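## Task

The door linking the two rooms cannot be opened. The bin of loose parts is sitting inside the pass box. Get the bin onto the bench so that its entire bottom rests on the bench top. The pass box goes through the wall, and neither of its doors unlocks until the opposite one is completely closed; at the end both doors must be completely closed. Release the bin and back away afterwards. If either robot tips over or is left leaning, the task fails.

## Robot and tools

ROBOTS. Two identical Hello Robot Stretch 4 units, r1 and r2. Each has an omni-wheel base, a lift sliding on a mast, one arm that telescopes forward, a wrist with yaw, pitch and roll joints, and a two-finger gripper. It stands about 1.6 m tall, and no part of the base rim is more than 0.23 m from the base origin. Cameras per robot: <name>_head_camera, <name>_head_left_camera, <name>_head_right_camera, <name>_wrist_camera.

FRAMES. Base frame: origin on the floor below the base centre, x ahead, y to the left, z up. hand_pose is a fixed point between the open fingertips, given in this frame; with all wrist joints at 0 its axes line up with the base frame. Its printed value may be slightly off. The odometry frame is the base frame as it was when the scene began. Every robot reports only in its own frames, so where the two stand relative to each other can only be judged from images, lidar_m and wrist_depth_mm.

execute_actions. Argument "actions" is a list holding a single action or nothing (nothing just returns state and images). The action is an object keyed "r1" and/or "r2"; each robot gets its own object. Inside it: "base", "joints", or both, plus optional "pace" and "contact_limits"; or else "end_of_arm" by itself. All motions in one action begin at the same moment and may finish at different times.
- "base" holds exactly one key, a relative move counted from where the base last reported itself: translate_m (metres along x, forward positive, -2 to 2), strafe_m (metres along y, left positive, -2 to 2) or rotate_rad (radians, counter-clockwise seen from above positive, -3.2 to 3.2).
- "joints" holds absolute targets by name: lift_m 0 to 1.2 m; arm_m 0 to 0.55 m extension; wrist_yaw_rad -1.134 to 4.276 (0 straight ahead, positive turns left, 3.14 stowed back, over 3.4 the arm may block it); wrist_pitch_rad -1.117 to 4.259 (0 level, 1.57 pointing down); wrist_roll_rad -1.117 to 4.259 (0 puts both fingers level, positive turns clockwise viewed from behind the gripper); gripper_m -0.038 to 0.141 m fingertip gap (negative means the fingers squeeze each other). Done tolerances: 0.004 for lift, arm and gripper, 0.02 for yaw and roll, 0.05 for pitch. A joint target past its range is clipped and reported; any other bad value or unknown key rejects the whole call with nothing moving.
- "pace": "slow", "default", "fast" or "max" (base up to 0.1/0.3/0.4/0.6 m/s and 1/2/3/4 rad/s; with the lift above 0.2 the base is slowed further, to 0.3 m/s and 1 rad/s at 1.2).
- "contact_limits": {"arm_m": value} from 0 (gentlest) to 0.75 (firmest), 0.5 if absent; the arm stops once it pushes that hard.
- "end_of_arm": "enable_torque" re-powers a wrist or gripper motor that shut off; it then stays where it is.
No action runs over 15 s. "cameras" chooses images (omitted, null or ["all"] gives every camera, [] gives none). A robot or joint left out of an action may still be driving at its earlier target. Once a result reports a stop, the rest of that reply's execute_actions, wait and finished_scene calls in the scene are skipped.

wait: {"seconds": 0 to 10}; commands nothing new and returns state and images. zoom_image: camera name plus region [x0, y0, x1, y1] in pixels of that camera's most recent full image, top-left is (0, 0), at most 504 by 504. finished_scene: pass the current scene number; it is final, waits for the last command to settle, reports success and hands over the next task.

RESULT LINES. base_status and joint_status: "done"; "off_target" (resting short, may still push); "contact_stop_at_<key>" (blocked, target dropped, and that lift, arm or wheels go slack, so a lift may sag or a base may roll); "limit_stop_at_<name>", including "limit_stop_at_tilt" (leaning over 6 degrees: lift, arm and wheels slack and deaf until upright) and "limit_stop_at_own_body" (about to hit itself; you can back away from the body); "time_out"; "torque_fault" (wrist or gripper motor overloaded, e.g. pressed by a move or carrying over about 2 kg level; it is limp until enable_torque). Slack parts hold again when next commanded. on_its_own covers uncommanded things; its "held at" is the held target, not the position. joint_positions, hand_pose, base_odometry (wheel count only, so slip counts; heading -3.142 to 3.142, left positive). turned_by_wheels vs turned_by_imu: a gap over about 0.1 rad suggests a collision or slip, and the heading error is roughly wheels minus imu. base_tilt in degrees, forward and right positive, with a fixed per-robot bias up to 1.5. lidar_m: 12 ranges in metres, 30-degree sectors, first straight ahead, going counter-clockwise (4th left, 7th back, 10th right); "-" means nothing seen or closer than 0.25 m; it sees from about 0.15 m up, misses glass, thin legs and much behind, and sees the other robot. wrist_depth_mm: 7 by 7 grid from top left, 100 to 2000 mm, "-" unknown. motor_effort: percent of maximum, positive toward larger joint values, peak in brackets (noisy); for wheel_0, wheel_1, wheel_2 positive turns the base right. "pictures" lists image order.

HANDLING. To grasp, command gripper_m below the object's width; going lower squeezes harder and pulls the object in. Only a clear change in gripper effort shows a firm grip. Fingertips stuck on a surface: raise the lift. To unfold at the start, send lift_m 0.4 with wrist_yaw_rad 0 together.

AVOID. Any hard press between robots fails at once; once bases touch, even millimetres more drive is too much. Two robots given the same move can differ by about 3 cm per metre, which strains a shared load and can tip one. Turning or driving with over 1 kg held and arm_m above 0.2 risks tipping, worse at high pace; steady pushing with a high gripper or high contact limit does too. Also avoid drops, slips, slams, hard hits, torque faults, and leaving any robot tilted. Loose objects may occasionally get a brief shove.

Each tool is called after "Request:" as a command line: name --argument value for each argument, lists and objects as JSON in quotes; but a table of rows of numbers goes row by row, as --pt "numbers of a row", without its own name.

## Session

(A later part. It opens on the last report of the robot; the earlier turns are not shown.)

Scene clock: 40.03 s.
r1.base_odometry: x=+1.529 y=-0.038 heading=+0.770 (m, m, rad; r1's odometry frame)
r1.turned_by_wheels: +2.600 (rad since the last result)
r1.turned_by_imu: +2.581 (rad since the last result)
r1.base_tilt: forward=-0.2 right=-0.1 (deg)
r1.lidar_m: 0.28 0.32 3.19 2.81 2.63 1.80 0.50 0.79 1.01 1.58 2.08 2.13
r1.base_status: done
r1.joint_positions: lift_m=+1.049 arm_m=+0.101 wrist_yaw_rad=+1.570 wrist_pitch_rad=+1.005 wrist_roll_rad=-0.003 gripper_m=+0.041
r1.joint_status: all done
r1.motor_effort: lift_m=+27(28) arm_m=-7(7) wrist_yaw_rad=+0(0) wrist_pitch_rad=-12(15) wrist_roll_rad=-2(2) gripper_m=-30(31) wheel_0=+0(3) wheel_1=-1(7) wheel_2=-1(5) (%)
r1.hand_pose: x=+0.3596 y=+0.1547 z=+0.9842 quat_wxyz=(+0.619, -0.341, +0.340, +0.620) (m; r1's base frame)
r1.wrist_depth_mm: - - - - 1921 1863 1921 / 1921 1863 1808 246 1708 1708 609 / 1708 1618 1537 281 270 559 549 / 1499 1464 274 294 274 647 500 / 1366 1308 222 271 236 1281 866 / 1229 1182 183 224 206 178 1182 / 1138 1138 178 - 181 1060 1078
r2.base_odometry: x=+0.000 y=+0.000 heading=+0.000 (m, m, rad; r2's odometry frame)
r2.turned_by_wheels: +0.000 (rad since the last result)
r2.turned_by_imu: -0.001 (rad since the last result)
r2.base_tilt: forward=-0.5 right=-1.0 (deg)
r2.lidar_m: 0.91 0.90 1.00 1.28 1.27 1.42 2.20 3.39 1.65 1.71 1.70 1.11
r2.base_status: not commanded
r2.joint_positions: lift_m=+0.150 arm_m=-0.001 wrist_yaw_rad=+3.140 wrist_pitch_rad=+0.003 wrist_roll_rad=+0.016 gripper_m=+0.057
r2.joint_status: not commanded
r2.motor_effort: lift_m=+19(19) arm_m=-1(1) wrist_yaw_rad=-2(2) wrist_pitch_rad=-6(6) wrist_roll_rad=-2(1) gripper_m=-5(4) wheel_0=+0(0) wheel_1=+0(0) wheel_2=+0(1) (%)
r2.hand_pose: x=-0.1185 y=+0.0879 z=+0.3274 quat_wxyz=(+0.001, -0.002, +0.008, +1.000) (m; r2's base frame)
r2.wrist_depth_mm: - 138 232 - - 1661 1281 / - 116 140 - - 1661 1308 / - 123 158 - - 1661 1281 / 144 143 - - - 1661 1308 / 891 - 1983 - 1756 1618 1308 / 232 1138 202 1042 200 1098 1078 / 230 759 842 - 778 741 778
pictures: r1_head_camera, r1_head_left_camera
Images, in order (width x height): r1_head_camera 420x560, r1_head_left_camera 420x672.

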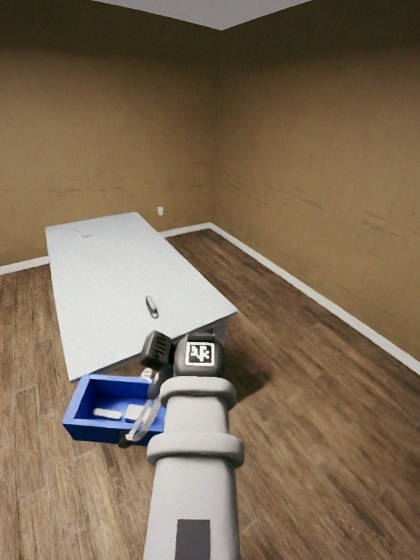

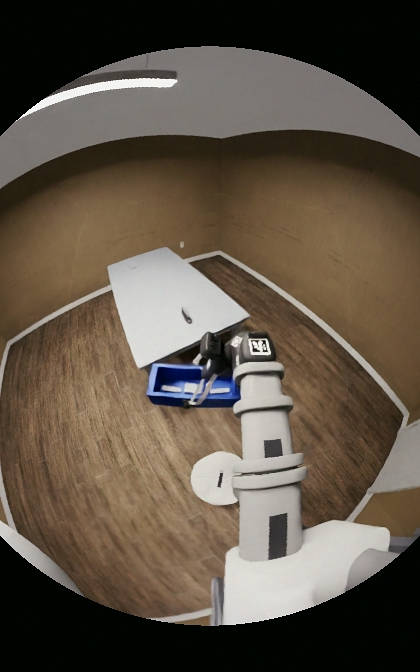

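Request:
execute_actions --actions '[{"r1":{"base":{"rotate_rad":0.5},"joints":{"wrist_yaw_rad":0},"pace":"slow"}}]' --cameras '[]'

Request:
execute_actions --actions '[{"r1":{"base":{"translate_m":0.2},"joints":{"arm_m":0.42,"lift_m":0.95}}}]' --cameras '["r1_head_camera","r1_wrist_camera"]'

Scene clock: 42.50 s.
r1.base_odometry: x=+1.529 y=-0.038 heading=+1.269 (m, m, rad; r1's odometry frame)
r1.turned_by_wheels: +0.500 (rad since the last result)
r1.turned_by_imu: +0.496 (rad since the last result)
r1.base_tilt: forward=-0.3 right=+0.0 (deg)
r1.lidar_m: 0.25 3.17 2.86 2.64 1.87 0.49 0.75 1.00 1.56 2.08 2.14 0.26
r1.base_status: done
r1.joint_positions: lift_m=+1.049 arm_m=+0.101 wrist_yaw_rad=+0.000 wrist_pitch_rad=+1.005 wrist_roll_rad=-0.003 gripper_m=+0.041
r1.joint_status: all done
r1.motor_effort: lift_m=+28(27) arm_m=-7(7) wrist_yaw_rad=-3(5) wrist_pitch_rad=-13(14) wrist_roll_rad=-1(1) gripper_m=-32(33) wheel_0=+0(5) wheel_1=-1(3) wheel_2=-1(5) (%)
r1.hand_pose: x=+0.4268 y=-0.0874 z=+0.9841 quat_wxyz=(+0.876, -0.002, +0.482, +0.001) (m; r1's base frame)
r1.wrist_depth_mm: - - 723 715 683 699 691 / 1863 1808 654 247 615 615 603 / 1661 1661 580 279 268 1281 732 / 1499 1464 273 294 274 1255 1366 / 1336 1336 220 271 237 1229 1255 / 1182 1205 184 224 207 177 1160 / 1138 1118 178 - 181 1098 1078
r2.base_odometry: x=+0.000 y=+0.000 heading=+0.000 (m, m, rad; r2's odometry frame)
r2.turned_by_wheels: +0.000 (rad since the last result)
r2.turned_by_imu: -0.001 (rad since the last result)
r2.base_tilt: forward=-0.5 right=-1.1 (deg)
r2.lidar_m: 0.91 0.90 1.01 1.30 1.27 1.42 2.21 3.37 1.66 1.70 1.71 1.12
r2.base_status: not commanded
r2.joint_positions: lift_m=+0.150 arm_m=-0.001 wrist_yaw_rad=+3.140 wrist_pitch_rad=+0.003 wrist_roll_rad=+0.016 gripper_m=+0.057
r2.joint_status: not commanded
r2.motor_effort: lift_m=+19(19) arm_m=-1(1) wrist_yaw_rad=-2(1) wrist_pitch_rad=-6(7) wrist_roll_rad=-1(1) gripper_m=-3(2) wheel_0=+0(0) wheel_1=+0(0) wheel_2=+0(0) (%)
r2.hand_pose: x=-0.1185 y=+0.0879 z=+0.3274 quat_wxyz=(+0.001, -0.002, +0.008, +1.000) (m; r2's base frame)
r2.wrist_depth_mm: - 138 232 - - 1618 1308 / - 116 140 - - 1661 1308 / - 123 158 - - 1661 1308 / 144 143 - - - 1661 1308 / 891 - - - 1756 1618 1281 / 233 1138 202 1042 200 1098 1078 / 230 759 831 - 768 741 778
pictures: none
No camera images: the call's "cameras" was empty. Leave "cameras" out to get every camera's image.

Scene clock: 44.57 s.
r1.base_odometry: x=+1.588 y=+0.153 heading=+1.269 (m, m, rad; r1's odometry frame)
r1.turned_by_wheels: +0.000 (rad since the last result)
r1.turned_by_imu: -0.001 (rad since the last result)
r1.base_tilt: forward=-0.3 right=+0.0 (deg)
r1.lidar_m: 0.50 2.95 2.87 2.65 2.17 0.67 0.86 1.22 1.83 2.07 0.78 0.54
r1.base_status: done
r1.joint_positions: lift_m=+0.950 arm_m=+0.419 wrist_yaw_rad=+0.000 wrist_pitch_rad=+1.005 wrist_roll_rad=-0.003 gripper_m=+0.041
r1.joint_status: all done
r1.motor_effort: lift_m=+19(25) arm_m=+6(8) wrist_yaw_rad=-2(2) wrist_pitch_rad=-13(15) wrist_roll_rad=-1(1) gripper_m=-30(32) wheel_0=-1(4) wheel_1=+0(4) wheel_2=+0(9) (%)
r1.hand_pose: x=+0.7445 y=-0.0874 z=+0.8849 quat_wxyz=(+0.876, -0.002, +0.481, +0.001) (m; r1's base frame)
r1.wrist_depth_mm: 1921 1808 554 554 535 525 525 / 1756 530 500 246 466 477 469 / 1499 462 430 281 268 430 424 / 1366 415 276 294 273 389 387 / 1229 373 222 272 236 315 351 / 1118 332 185 224 206 178 324 / 1060 319 177 - 180 294 306
r2.base_odometry: x=+0.000 y=+0.000 heading=+0.000 (m, m, rad; r2's odometry frame)
r2.turned_by_wheels: +0.000 (rad since the last result)
r2.turned_by_imu: +0.000 (rad since the last result)
r2.base_tilt: forward=-0.4 right=-1.0 (deg)
r2.lidar_m: 0.93 0.90 0.99 1.29 1.26 1.42 2.22 3.38 1.65 1.69 1.68 1.12
r2.base_status: not commanded
r2.joint_positions: lift_m=+0.150 arm_m=-0.001 wrist_yaw_rad=+3.140 wrist_pitch_rad=+0.003 wrist_roll_rad=+0.016 gripper_m=+0.057
r2.joint_status: not commanded
r2.motor_effort: lift_m=+19(18) arm_m=+0(1) wrist_yaw_rad=-2(1) wrist_pitch_rad=-6(7) wrist_roll_rad=+1(0) gripper_m=-5(3) wheel_0=+0(0) wheel_1=+0(0) wheel_2=+0(0) (%)
r2.hand_pose: x=-0.1185 y=+0.0879 z=+0.3274 quat_wxyz=(+0.001, -0.002, +0.008, +1.000) (m; r2's base frame)
r2.wrist_depth_mm: - 138 233 - - 1661 1308 / - 116 140 - - 1618 1308 / - 123 158 - - 1661 1281 / 144 143 - - - 1661 1281 / 878 - - - 1756 1618 1308 / 232 1138 202 1042 200 1098 1098 / 229 759 831 - 778 750 768
pictures: r1_head_camera, r1_wrist_camera
Images, in order (width x height): r1_head_camera 420x560, r1_wrist_camera 616x392.

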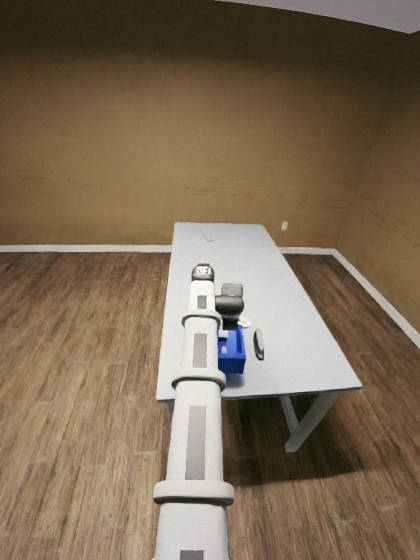

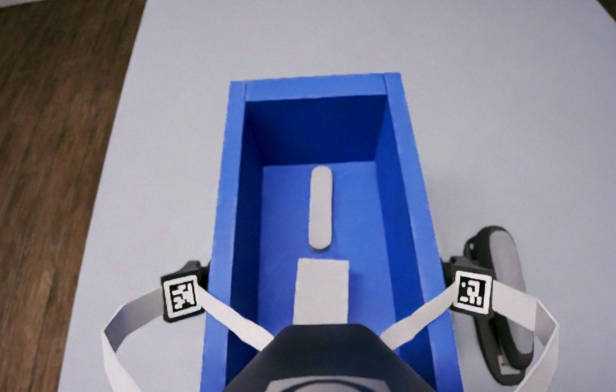

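Request:
execute_actions --actions '[{"r1":{"base":{"strafe_m":0.03},"joints":{"lift_m":0.885},"pace":"slow"}}]' --cameras '[]'

Request:
execute_actions --actions '[{"r1":{"joints":{"gripper_m":0.14}}}]' --cameras '[]'

Request:
execute_actions --actions '[{"r1":{"joints":{"lift_m":1.0},"pace":"fast"}}]' --cameras '["r1_wrist_camera"]'

Request:
execute_actions --actions '[{"r1":{"base":{"strafe_m":0.4},"joints":{"arm_m":0,"gripper_m":0},"pace":"fast"}}]' --cameras '["r1_head_camera"]'

Request:
execute_actions --actions '[{"r1":{"base":{"rotate_rad":3.19},"joints":{"lift_m":0.62,"wrist_pitch_rad":0},"pace":"fast"}}]' --cameras '[]'

Request:
execute_actions --actions '[{"r1":{"base":{"translate_m":0.35},"joints":{"arm_m":0.12},"pace":"fast"}}]' --cameras '["r1_head_camera","r1_head_left_camera"]'

Scene clock: 48.43 s.
r1.base_odometry: x=+1.559 y=+0.162 heading=+1.269 (m, m, rad; r1's odometry frame)
r1.turned_by_wheels: +0.000 (rad since the last result)
r1.turned_by_imu: -0.001 (rad since the last result)
r1.base_tilt: forward=-0.3 right=-0.1 (deg)
r1.lidar_m: 0.50 2.96 2.83 2.62 2.20 0.65 0.79 1.22 1.78 2.09 0.78 0.53
r1.base_status: done
r1.joint_positions: lift_m=+0.885 arm_m=+0.419 wrist_yaw_rad=+0.000 wrist_pitch_rad=+1.005 wrist_roll_rad=-0.003 gripper_m=+0.041
r1.joint_status: all done
r1.motor_effort: lift_m=+19(19) arm_m=+6(7) wrist_yaw_rad=-4(1) wrist_pitch_rad=-13(13) wrist_roll_rad=-2(2) gripper_m=-34(31) wheel_0=-1(5) wheel_1=+1(9) wheel_2=-1(1) (%)
r1.hand_pose: x=+0.7445 y=-0.0874 z=+0.8199 quat_wxyz=(+0.876, -0.001, +0.482, +0.001) (m; r1's base frame)
r1.wrist_depth_mm: 1808 480 449 449 436 430 421 / 1618 415 402 248 379 387 379 / 1430 366 347 281 268 343 342 / 1281 332 276 296 274 315 298 / 1138 303 222 272 236 287 272 / 291 270 183 223 208 178 258 / 263 257 177 - 181 246 -
r2.base_odometry: x=+0.000 y=+0.000 heading=+0.000 (m, m, rad; r2's odometry frame)
r2.turned_by_wheels: +0.000 (rad since the last result)
r2.turned_by_imu: -0.001 (rad since the last result)
r2.base_tilt: forward=-0.4 right=-1.0 (deg)
r2.lidar_m: 0.91 0.92 0.99 1.30 1.25 1.39 2.22 3.38 1.63 1.70 1.69 1.15
r2.base_status: not commanded
r2.joint_positions: lift_m=+0.150 arm_m=-0.001 wrist_yaw_rad=+3.140 wrist_pitch_rad=+0.003 wrist_roll_rad=+0.016 gripper_m=+0.057
r2.joint_status: not commanded
r2.motor_effort: lift_m=+19(19) arm_m=-1(1) wrist_yaw_rad=-1(2) wrist_pitch_rad=-5(8) wrist_roll_rad=+0(0) gripper_m=-4(5) wheel_0=+0(0) wheel_1=+0(0) wheel_2=+0(0) (%)
r2.hand_pose: x=-0.1185 y=+0.0879 z=+0.3274 quat_wxyz=(+0.001, -0.002, +0.008, +1.000) (m; r2's base frame)
r2.wrist_depth_mm: - 139 232 - - 1618 1281 / - 116 140 - - 1661 1336 / - 123 158 - - 1661 1281 / 144 143 - - - 1661 1308 / 866 - 1983 - 1756 1618 1308 / 232 1138 202 1025 200 1118 1078 / 229 759 831 - 778 741 778
pictures: none
No camera images: the call's "cameras" was empty. Leave "cameras" out to get every camera's image.

Scene clock: 50.43 s.
r1.base_odometry: x=+1.559 y=+0.162 heading=+1.269 (m, m, rad; r1's odometry frame)
r1.turned_by_wheels: +0.000 (rad since the last result)
r1.turned_by_imu: -0.001 (rad since the last result)
r1.base_tilt: forward=-0.2 right=-0.1 (deg)
r1.lidar_m: 0.49 2.95 2.84 2.64 2.20 0.66 0.81 1.21 1.78 2.09 0.80 0.53
r1.base_status: not commanded
r1.joint_positions: lift_m=+0.885 arm_m=+0.419 wrist_yaw_rad=-0.001 wrist_pitch_rad=+0.998 wrist_roll_rad=-0.003 gripper_m=+0.140
r1.joint_status: all done
r1.motor_effort: lift_m=+19(19) arm_m=+6(6) wrist_yaw_rad=+0(3) wrist_pitch_rad=+6(14) wrist_roll_rad=-2(2) gripper_m=+0(33) wheel_0=-1(1) wheel_1=+0(1) wheel_2=-1(1) (%)
r1.hand_pose: x=+0.7460 y=-0.0875 z=+0.8209 quat_wxyz=(+0.878, -0.001, +0.479, +0.001) (m; r1's base frame)
r1.wrist_depth_mm: 1863 496 462 459 445 445 439 / 1618 430 413 404 402 394 392 / 1430 375 364 296 307 355 349 / 1281 340 322 319 304 322 287 / 1182 309 229 290 281 293 272 / 1025 281 202 232 186 265 263 / 268 262 246 - 180 248 246
r2.base_odometry: x=+0.000 y=+0.000 heading=+0.000 (m, m, rad; r2's odometry frame)
r2.turned_by_wheels: +0.000 (rad since the last result)
r2.turned_by_imu: +0.000 (rad since the last result)
r2.base_tilt: forward=-0.6 right=-0.9 (deg)
r2.lidar_m: 0.89 0.87 1.00 1.28 1.27 1.40 2.22 3.38 1.65 1.71 1.73 1.15
r2.base_status: not commanded
r2.joint_positions: lift_m=+0.150 arm_m=-0.001 wrist_yaw_rad=+3.140 wrist_pitch_rad=+0.003 wrist_roll_rad=+0.016 gripper_m=+0.057
r2.joint_status: not commanded
r2.motor_effort: lift_m=+19(18) arm_m=-1(1) wrist_yaw_rad=-1(1) wrist_pitch_rad=-6(6) wrist_roll_rad=-1(1) gripper_m=-5(5) wheel_0=+0(0) wheel_1=+0(0) wheel_2=+0(1) (%)
r2.hand_pose: x=-0.1185 y=+0.0879 z=+0.3274 quat_wxyz=(+0.001, -0.002, +0.008, +1.000) (m; r2's base frame)
r2.wrist_depth_mm: - 138 232 - - 1661 1308 / - 116 140 - - 1618 1308 / - 123 158 - - 1661 1308 / 144 143 - - - 1661 1308 / 891 - - 1983 1708 1576 1308 / 232 1138 202 1042 200 1098 1078 / 230 759 842 - 778 741 778
pictures: none
No camera images: the call's "cameras" was empty. Leave "cameras" out to get every camera's image.

Scene clock: 51.67 s.
r1.base_odometry: x=+1.559 y=+0.162 heading=+1.269 (m, m, rad; r1's odometry frame)
r1.turned_by_wheels: +0.000 (rad since the last result)
r1.turned_by_imu: +0.000 (rad since the last result)
r1.base_tilt: forward=-0.3 right=-0.1 (deg)
r1.lidar_m: 0.49 2.95 2.83 2.64 2.21 0.63 0.80 1.23 1.78 2.08 0.81 0.53
r1.base_status: not commanded
r1.joint_positions: lift_m=+1.000 arm_m=+0.419 wrist_yaw_rad=+0.000 wrist_pitch_rad=+1.001 wrist_roll_rad=-0.003 gripper_m=+0.140
r1.joint_status: all done
r1.motor_effort: lift_m=+25(31) arm_m=+6(7) wrist_yaw_rad=+0(0) wrist_pitch_rad=-3(5) wrist_roll_rad=-2(1) gripper_m=+0(3) wheel_0=-1(1) wheel_1=+0(0) wheel_2=-1(1) (%)
r1.hand_pose: x=+0.7453 y=-0.0875 z=+0.9349 quat_wxyz=(+0.877, -0.001, +0.480, +0.001) (m; r1's base frame)
r1.wrist_depth_mm: 1983 1983 654 634 627 615 627 / 1808 1708 574 564 554 549 549 / 1576 1499 521 508 500 496 492 / 1430 1397 469 370 445 452 449 / 1281 1229 427 404 407 362 404 / 1182 402 379 306 297 334 373 / 1098 375 366 - 353 347 347
r2.base_odometry: x=+0.000 y=+0.000 heading=+0.000 (m, m, rad; r2's odometry frame)
r2.turned_by_wheels: +0.000 (rad since the last result)
r2.turned_by_imu: +0.000 (rad since the last result)
r2.base_tilt: forward=-0.4 right=-1.0 (deg)
r2.lidar_m: 0.91 0.88 1.01 1.29 1.27 1.42 2.21 3.39 1.63 1.70 1.69 1.14
r2.base_status: not commanded
r2.joint_positions: lift_m=+0.150 arm_m=-0.001 wrist_yaw_rad=+3.140 wrist_pitch_rad=+0.003 wrist_roll_rad=+0.016 gripper_m=+0.057
r2.joint_status: not commanded
r2.motor_effort: lift_m=+19(19) arm_m=-1(1) wrist_yaw_rad=-2(1) wrist_pitch_rad=-6(7) wrist_roll_rad=-1(1) gripper_m=-4(4) wheel_0=+0(0) wheel_1=+0(0) wheel_2=+0(0) (%)
r2.hand_pose: x=-0.1185 y=+0.0879 z=+0.3274 quat_wxyz=(+0.001, -0.002, +0.008, +1.000) (m; r2's base frame)
r2.wrist_depth_mm: - 138 232 - - 1661 1308 / - 116 140 - - 1618 1308 / - 123 158 - - 1661 1308 / 144 143 - - - 1661 1281 / 891 - - - 1756 1618 1281 / 233 1138 202 1042 200 1098 1078 / 229 759 842 - 768 741 778
pictures: r1_wrist_camera
Images, in order (width x height): r1_wrist_camera 616x392.

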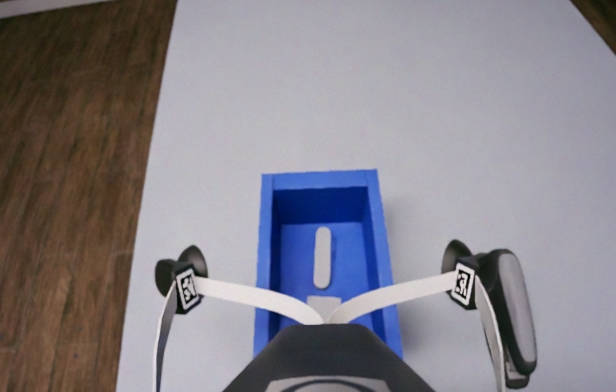

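Scene clock: 54.10 s.
r1.base_odometry: x=+1.177 y=+0.281 heading=+1.269 (m, m, rad; r1's odometry frame)
r1.turned_by_wheels: +0.000 (rad since the last result)
r1.turned_by_imu: -0.001 (rad since the last result)
r1.base_tilt: forward=-0.2 right=-0.1 (deg)
r1.lidar_m: 1.00 2.94 2.40 2.22 2.21 1.55 0.61 1.23 1.90 2.49 0.74 0.58
r1.base_status: done
r1.joint_positions: lift_m=+1.000 arm_m=+0.001 wrist_yaw_rad=+0.000 wrist_pitch_rad=+1.002 wrist_roll_rad=-0.003 gripper_m=+0.000
r1.joint_status: all done
r1.motor_effort: lift_m=+24(25) arm_m=-7(7) wrist_yaw_rad=+1(1) wrist_pitch_rad=-3(3) wrist_roll_rad=-2(1) gripper_m=-7(4) wheel_0=+2(9) wheel_1=+1(10) wheel_2=+0(0) (%)
r1.hand_pose: x=+0.3276 y=-0.0874 z=+0.9349 quat_wxyz=(+0.877, -0.001, +0.480, +0.001) (m; r1's base frame)
r1.wrist_depth_mm: - - 1983 1921 1756 609 517 / 1863 1756 1756 1661 1661 554 500 / 1661 1618 1499 1499 1537 504 492 / 1499 1397 1397 1336 1336 640 1281 / 1308 1281 1281 1281 1229 1205 1229 / 1205 1160 1118 195 188 1138 1118 / 1118 1078 1078 - 1060 1025 1042
r2.base_odometry: x=+0.000 y=+0.000 heading=+0.000 (m, m, rad; r2's odometry frame)
r2.turned_by_wheels: +0.000 (rad since the last result)
r2.turned_by_imu: -0.001 (rad since the last result)
r2.base_tilt: forward=-0.5 right=-1.0 (deg)
r2.lidar_m: 0.92 0.89 0.99 1.28 1.27 1.38 2.21 3.37 1.64 1.71 1.74 1.14
r2.base_status: not commanded
r2.joint_positions: lift_m=+0.150 arm_m=-0.001 wrist_yaw_rad=+3.140 wrist_pitch_rad=+0.003 wrist_roll_rad=+0.016 gripper_m=+0.057
r2.joint_status: not commanded
r2.motor_effort: lift_m=+19(19) arm_m=-1(1) wrist_yaw_rad=-2(2) wrist_pitch_rad=-7(5) wrist_roll_rad=+0(1) gripper_m=-5(4) wheel_0=+0(0) wheel_1=+0(0) wheel_2=+0(0) (%)
r2.hand_pose: x=-0.1185 y=+0.0879 z=+0.3274 quat_wxyz=(+0.001, -0.002, +0.008, +1.000) (m; r2's base frame)
r2.wrist_depth_mm: - 138 232 - - 1618 1308 / - 116 140 - - 1661 1308 / - 123 158 - - 1661 1281 / 144 143 - - - 1661 1308 / 878 1983 - - 1756 1576 1281 / 232 1138 201 1042 200 1098 1078 / 230 759 842 - 768 741 778
pictures: r1_head_camera
Images, in order (width x height): r1_head_camera 420x560.

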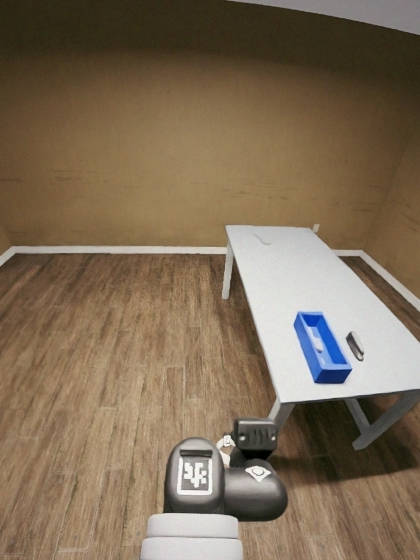

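Scene clock: 57.37 s.
r1.base_odometry: x=+1.177 y=+0.281 heading=-1.824 (m, m, rad; r1's odometry frame)
r1.turned_by_wheels: +3.190 (rad since the last result)
r1.turned_by_imu: +3.168 (rad since the last result)
r1.base_tilt: forward=-0.3 right=-0.1 (deg)
r1.lidar_m: 0.63 1.25 1.92 2.49 0.74 0.57 1.14 2.96 2.37 2.19 2.15 1.53
r1.base_status: done
r1.joint_positions: lift_m=+0.620 arm_m=+0.001 wrist_yaw_rad=+0.000 wrist_pitch_rad=+0.003 wrist_roll_rad=-0.003 gripper_m=+0.000
r1.joint_status: all done
r1.motor_effort: lift_m=+17(22) arm_m=-7(7) wrist_yaw_rad=+0(1) wrist_pitch_rad=-8(12) wrist_roll_rad=-2(2) gripper_m=-8(7) wheel_0=-1(6) wheel_1=-1(5) wheel_2=+0(4) (%)
r1.hand_pose: x=+0.4606 y=-0.0874 z=+0.7978 quat_wxyz=(+1.000, -0.002, +0.001, +0.000) (m; r1's base frame)
r1.wrist_depth_mm: 1078 459 1229 1229 1229 1229 1255 / 1182 459 1205 1182 1205 1205 1229 / 1281 452 1229 1229 1255 1255 1255 / 1255 521 1255 1229 1255 1308 1255 / 1182 508 1229 1229 1229 1229 1229 / 1229 1229 1205 193 189 1281 1281 / 1229 1229 1255 - 1255 1255 1281
r2.base_odometry: x=+0.000 y=+0.000 heading=+0.000 (m, m, rad; r2's odometry frame)
r2.turned_by_wheels: +0.000 (rad since the last result)
r2.turned_by_imu: -0.001 (rad since the last result)
r2.base_tilt: forward=-0.4 right=-1.1 (deg)
r2.lidar_m: 0.92 0.90 0.99 1.28 1.26 1.40 2.22 3.38 1.64 1.69 1.74 1.12
r2.base_status: not commanded
r2.joint_positions: lift_m=+0.150 arm_m=-0.001 wrist_yaw_rad=+3.140 wrist_pitch_rad=+0.003 wrist_roll_rad=+0.016 gripper_m=+0.057
r2.joint_status: not commanded
r2.motor_effort: lift_m=+19(20) arm_m=-1(1) wrist_yaw_rad=-1(2) wrist_pitch_rad=-7(5) wrist_roll_rad=-1(1) gripper_m=-2(3) wheel_0=+0(0) wheel_1=+0(0) wheel_2=-1(0) (%)
r2.hand_pose: x=-0.1185 y=+0.0879 z=+0.3274 quat_wxyz=(+0.001, -0.002, +0.008, +1.000) (m; r2's base frame)
r2.wrist_depth_mm: - 138 233 - - 1661 1281 / - 116 140 - - 1661 1308 / - 123 158 - - 1661 1281 / 144 143 - - - 1661 1308 / 891 - - 1983 1708 1618 1308 / 232 1138 201 1042 200 1098 1098 / 230 759 831 - 778 741 788
pictures: none
No camera images: the call's "cameras" was empty. Leave "cameras" out to get every camera's image.

Scene clock: 59.60 s.
r1.base_odometry: x=+1.090 y=-0.058 heading=-1.824 (m, m, rad; r1's odometry frame)
r1.turned_by_wheels: +0.000 (rad since the last result)
r1.turned_by_imu: -0.001 (rad since the last result)
r1.base_tilt: forward=-0.2 right=-0.1 (deg)
r1.lidar_m: 0.35 0.29 1.19 2.51 1.28 0.91 1.17 3.31 2.36 2.20 1.65 1.13
r1.base_status: done
r1.joint_positions: lift_m=+0.620 arm_m=+0.119 wrist_yaw_rad=+0.000 wrist_pitch_rad=+0.002 wrist_roll_rad=-0.003 gripper_m=+0.000
r1.joint_status: all done
r1.motor_effort: lift_m=+17(17) arm_m=+6(7) wrist_yaw_rad=-1(0) wrist_pitch_rad=-6(7) wrist_roll_rad=-2(2) gripper_m=-7(4) wheel_0=+0(5) wheel_1=-1(6) wheel_2=+1(10) (%)
r1.hand_pose: x=+0.5782 y=-0.0874 z=+0.7979 quat_wxyz=(+1.000, -0.002, +0.001, +0.000) (m; r1's base frame)
r1.wrist_depth_mm: 430 723 732 750 750 750 768 / 433 732 741 759 750 768 759 / 436 741 750 750 759 768 759 / 427 750 768 759 759 768 778 / 424 741 759 750 768 778 778 / 418 750 759 194 188 768 788 / 750 750 759 - 788 778 788
r2.base_odometry: x=+0.000 y=+0.000 heading=+0.000 (m, m, rad; r2's odometry frame)
r2.turned_by_wheels: +0.000 (rad since the last result)
r2.turned_by_imu: -0.001 (rad since the last result)
r2.base_tilt: forward=-0.5 right=-1.0 (deg)
r2.lidar_m: 0.89 0.90 0.99 1.29 1.28 1.40 2.22 3.38 1.66 1.71 1.70 1.12
r2.base_status: not commanded
r2.joint_positions: lift_m=+0.150 arm_m=-0.001 wrist_yaw_rad=+3.140 wrist_pitch_rad=+0.003 wrist_roll_rad=+0.016 gripper_m=+0.057
r2.joint_status: not commanded
r2.motor_effort: lift_m=+19(19) arm_m=-1(1) wrist_yaw_rad=-1(2) wrist_pitch_rad=-7(6) wrist_roll_rad=-1(0) gripper_m=-4(6) wheel_0=+0(0) wheel_1=+0(0) wheel_2=+0(0) (%)
r2.hand_pose: x=-0.1185 y=+0.0879 z=+0.3274 quat_wxyz=(+0.001, -0.002, +0.008, +1.000) (m; r2's base frame)
r2.wrist_depth_mm: - 138 233 - - 1618 1281 / - 116 140 - - 1618 1308 / - 123 158 - - 1661 1308 / 144 143 - - - 1661 1308 / 878 - - - 1708 1576 1281 / 232 1138 202 1060 200 1098 1078 / 230 759 831 - 778 741 778
pictures: r1_head_camera, r1_head_left_camera
Images, in order (width x height): r1_head_camera 420x560, r1_head_left_camera 420x672.

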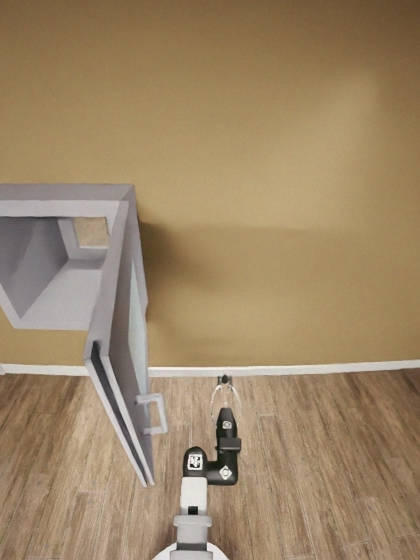

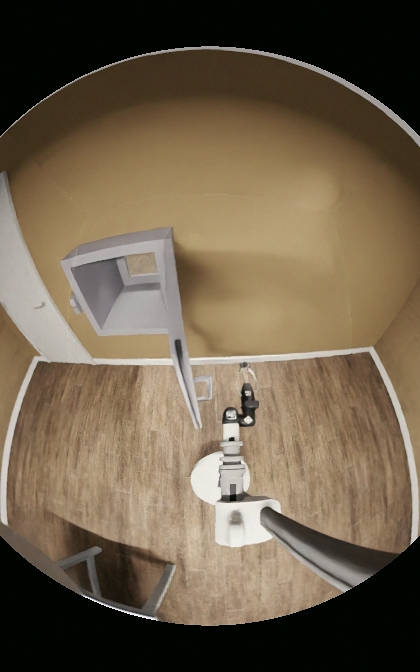

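Request:
execute_actions --actions '[{"r1":{"base":{"strafe_m":0.65},"joints":{"lift_m":0.59,"wrist_yaw_rad":0.3},"pace":"slow"}}]' --cameras '["r1_head_camera"]'

Request:
execute_actions --actions '[{"r1":{"joints":{"arm_m":0.4},"contact_limits":{"arm_m":0.2},"pace":"slow"}}]' --cameras '["r1_head_camera","r1_wrist_camera"]'

Scene clock: 68.00 s.
r1.base_odometry: x=+1.719 y=-0.221 heading=-1.824 (m, m, rad; r1's odometry frame)
r1.turned_by_wheels: +0.000 (rad since the last result)
r1.turned_by_imu: -0.004 (rad since the last result)
r1.base_tilt: forward=-0.3 right=-0.1 (deg)
r1.lidar_m: 0.51 0.55 1.40 1.86 1.92 0.93 0.85 0.87 3.03 2.86 1.59 0.75
r1.base_status: done
r1.joint_positions: lift_m=+0.590 arm_m=+0.119 wrist_yaw_rad=+0.299 wrist_pitch_rad=+0.002 wrist_roll_rad=-0.003 gripper_m=+0.000
r1.joint_status: all done
r1.motor_effort: lift_m=+16(17) arm_m=+6(7) wrist_yaw_rad=+1(18) wrist_pitch_rad=-6(6) wrist_roll_rad=-2(2) gripper_m=-6(7) wheel_0=-2(6) wheel_1=+2(5) wheel_2=+0(2) (%)
r1.hand_pose: x=+0.5912 y=+0.0016 z=+0.7679 quat_wxyz=(+0.989, -0.002, +0.001, +0.149) (m; r1's base frame)
r1.wrist_depth_mm: 204 208 223 866 991 946 627 / 205 211 224 904 - 931 634 / 206 213 226 904 - 946 621 / 544 213 225 239 255 273 290 / 207 214 227 234 254 274 291 / 904 215 222 194 189 274 294 / 917 215 228 - 262 634 615
r2.base_odometry: x=+0.000 y=+0.000 heading=+0.000 (m, m, rad; r2's odometry frame)
r2.turned_by_wheels: +0.000 (rad since the last result)
r2.turned_by_imu: -0.002 (rad since the last result)
r2.base_tilt: forward=-0.5 right=-1.1 (deg)
r2.lidar_m: 0.92 0.89 0.99 1.29 1.26 1.40 2.19 3.38 1.64 1.69 1.68 1.16
r2.base_status: not commanded
r2.joint_positions: lift_m=+0.150 arm_m=-0.001 wrist_yaw_rad=+3.140 wrist_pitch_rad=+0.003 wrist_roll_rad=+0.016 gripper_m=+0.057
r2.joint_status: not commanded
r2.motor_effort: lift_m=+19(19) arm_m=+0(1) wrist_yaw_rad=-2(1) wrist_pitch_rad=-7(4) wrist_roll_rad=-1(0) gripper_m=-3(3) wheel_0=+0(0) wheel_1=+0(0) wheel_2=+0(0) (%)
r2.hand_pose: x=-0.1185 y=+0.0879 z=+0.3274 quat_wxyz=(+0.001, -0.002, +0.008, +1.000) (m; r2's base frame)
r2.wrist_depth_mm: - 139 233 - - 1576 1308 / - 116 140 - - 1661 1281 / - 123 158 - - 1661 1308 / 144 143 - - - 1708 1308 / 878 - - - 1708 1618 1308 / 232 1160 202 1042 200 1098 1098 / 229 759 831 - 778 750 778
pictures: r1_head_camera
Images, in order (width x height): r1_head_camera 420x560.

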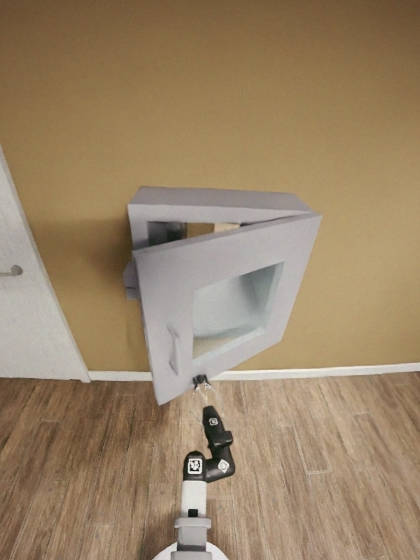

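Scene clock: 71.20 s.
r1.base_odometry: x=+1.719 y=-0.221 heading=-1.824 (m, m, rad; r1's odometry frame)
r1.turned_by_wheels: +0.000 (rad since the last result)
r1.turned_by_imu: -0.001 (rad since the last result)
r1.base_tilt: forward=-0.2 right=-0.1 (deg)
r1.lidar_m: 0.77 0.81 1.40 1.85 1.89 0.91 0.87 0.87 3.04 2.84 1.58 0.85
r1.base_status: not commanded
r1.joint_positions: lift_m=+0.590 arm_m=+0.337 wrist_yaw_rad=+0.298 wrist_pitch_rad=+0.001 wrist_roll_rad=-0.003 gripper_m=+0.000
r1.joint_status: arm_m contact_stop (moved +0.219 of +0.281)
r1.on_its_own: arm_m is slack since a contact_stop (your +0.400 is given up)
r1.motor_effort: lift_m=+16(16) arm_m=+0(18) wrist_yaw_rad=+6(20) wrist_pitch_rad=-4(6) wrist_roll_rad=-1(2) gripper_m=-4(6) wheel_0=+2(2) wheel_1=+4(5) wheel_2=-6(13) (%)
r1.contact_limits: arm_m 0.2
r1.hand_pose: x=+0.8097 y=+0.0010 z=+0.7682 quat_wxyz=(+0.989, -0.002, +0.000, +0.148) (m; r1's base frame)
r1.wrist_depth_mm: 271 274 500 820 - 768 597 / 296 274 500 842 - - 609 / 300 278 500 854 - - 585 / 301 278 262 241 227 213 203 / 303 281 260 238 226 214 204 / 306 283 256 191 187 213 205 / 640 591 259 - 227 212 206
r2.base_odometry: x=+0.000 y=+0.000 heading=+0.000 (m, m, rad; r2's odometry frame)
r2.turned_by_wheels: +0.000 (rad since the last result)
r2.turned_by_imu: -0.001 (rad since the last result)
r2.base_tilt: forward=-0.6 right=-1.0 (deg)
r2.lidar_m: 0.93 0.90 1.00 1.28 1.27 1.39 2.23 3.38 1.63 1.70 1.68 1.11
r2.base_status: not commanded
r2.joint_positions: lift_m=+0.150 arm_m=-0.001 wrist_yaw_rad=+3.140 wrist_pitch_rad=+0.003 wrist_roll_rad=+0.016 gripper_m=+0.057
r2.joint_status: not commanded
r2.motor_effort: lift_m=+19(19) arm_m=-1(1) wrist_yaw_rad=-2(1) wrist_pitch_rad=-7(5) wrist_roll_rad=-1(1) gripper_m=-4(5) wheel_0=+0(0) wheel_1=+0(0) wheel_2=+0(1) (%)
r2.hand_pose: x=-0.1185 y=+0.0879 z=+0.3274 quat_wxyz=(+0.001, -0.002, +0.008, +1.000) (m; r2's base frame)
r2.wrist_depth_mm: - 138 232 - - 1661 1308 / - 116 140 - - 1661 1308 / - 123 158 - - 1708 1281 / 144 143 - - - 1708 1308 / 878 - - - 1756 1618 1281 / 232 1138 202 1042 200 1098 1078 / 230 759 831 - 778 741 778
pictures: r1_head_camera, r1_wrist_camera
Images, in order (width x height): r1_head_camera 420x560, r1_wrist_camera 616x392.

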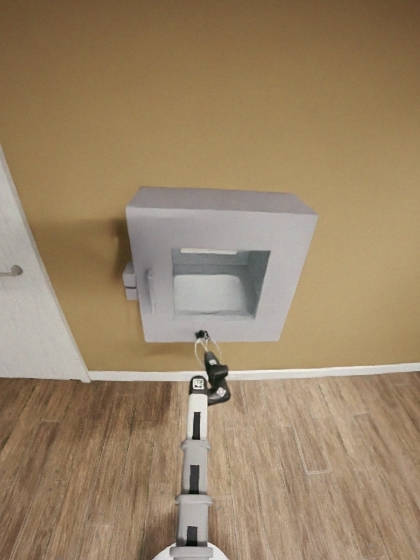

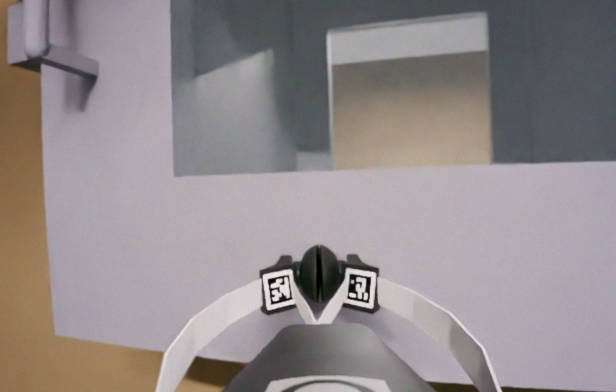

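Request:
execute_actions --actions '[{"r1":{"joints":{"arm_m":0},"pace":"fast"}}]' --cameras '["r1_head_camera"]'

Request:
zoom_image --camera "r1_head_camera" --region '[100,170,340,350]'

Scene clock: 73.50 s.
r1.base_odometry: x=+1.719 y=-0.221 heading=-1.824 (m, m, rad; r1's odometry frame)
r1.turned_by_wheels: +0.000 (rad since the last result)
r1.turned_by_imu: +0.000 (rad since the last result)
r1.base_tilt: forward=-0.2 right=+0.0 (deg)
r1.lidar_m: 0.76 0.83 1.39 1.86 1.93 0.93 0.85 0.87 3.02 2.86 1.57 0.84
r1.base_status: not commanded
r1.joint_positions: lift_m=+0.590 arm_m=+0.001 wrist_yaw_rad=+0.300 wrist_pitch_rad=+0.003 wrist_roll_rad=-0.003 gripper_m=+0.000
r1.joint_status: all done
r1.motor_effort: lift_m=+16(16) arm_m=-7(7) wrist_yaw_rad=-1(3) wrist_pitch_rad=-7(7) wrist_roll_rad=-2(1) gripper_m=-6(4) wheel_0=+0(2) wheel_1=+2(4) wheel_2=+1(6) (%)
r1.hand_pose: x=+0.4735 y=+0.0017 z=+0.7679 quat_wxyz=(+0.989, -0.002, +0.001, +0.149) (m; r1's base frame)
r1.wrist_depth_mm: 1008 960 891 603 1042 1025 492 / 1025 991 621 603 - 1060 488 / 1042 976 904 609 - 1060 496 / 1042 991 917 603 559 525 496 / 1060 976 917 585 564 530 500 / 1060 991 904 195 189 750 715 / 1060 991 917 - 798 750 723
r2.base_odometry: x=+0.000 y=+0.000 heading=+0.000 (m, m, rad; r2's odometry frame)
r2.turned_by_wheels: +0.000 (rad since the last result)
r2.turned_by_imu: -0.001 (rad since the last result)
r2.base_tilt: forward=-0.4 right=-1.0 (deg)
r2.lidar_m: 0.90 0.89 1.00 1.29 1.26 1.41 2.22 3.37 1.67 1.69 1.71 1.15
r2.base_status: not commanded
r2.joint_positions: lift_m=+0.150 arm_m=-0.001 wrist_yaw_rad=+3.140 wrist_pitch_rad=+0.003 wrist_roll_rad=+0.016 gripper_m=+0.057
r2.joint_status: not commanded
r2.motor_effort: lift_m=+19(19) arm_m=-1(1) wrist_yaw_rad=-1(2) wrist_pitch_rad=-4(6) wrist_roll_rad=+1(1) gripper_m=-5(5) wheel_0=+0(0) wheel_1=+0(0) wheel_2=-1(0) (%)
r2.hand_pose: x=-0.1185 y=+0.0879 z=+0.3274 quat_wxyz=(+0.001, -0.002, +0.008, +1.000) (m; r2's base frame)
r2.wrist_depth_mm: - 138 233 - - 1661 1281 / - 116 140 - - 1661 1308 / - 123 159 - - 1661 1281 / 144 143 - - - 1661 1308 / 878 - - 1983 1756 1618 1308 / 232 1138 202 1042 200 1098 1098 / 229 759 831 - 778 741 778
pictures: r1_head_camera
Images, in order (width x height): r1_head_camera 420x560.

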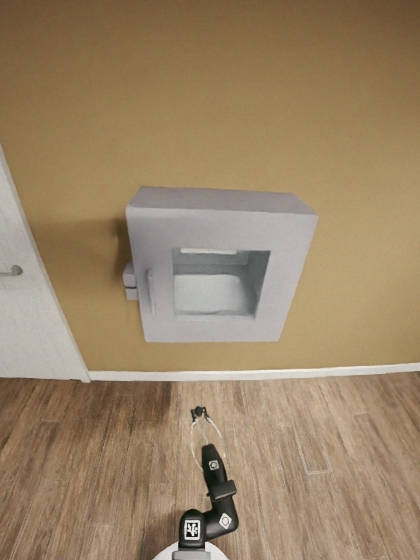

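Region (100, 170, 340, 350) of r1_head_camera's 420x560 image, scaled by 2.100, with more detail than that image has; it fills the top 378 rows of this view, and the rest is white.

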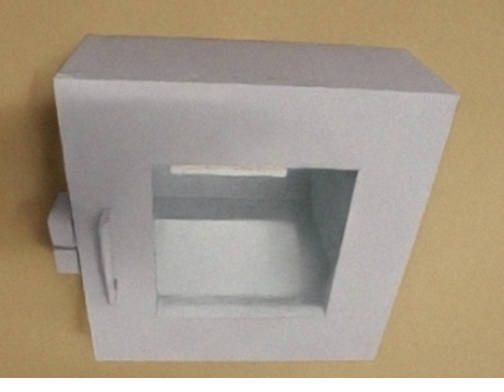

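Request:
finished_scene --scene 2

The scene is finished: the task was done.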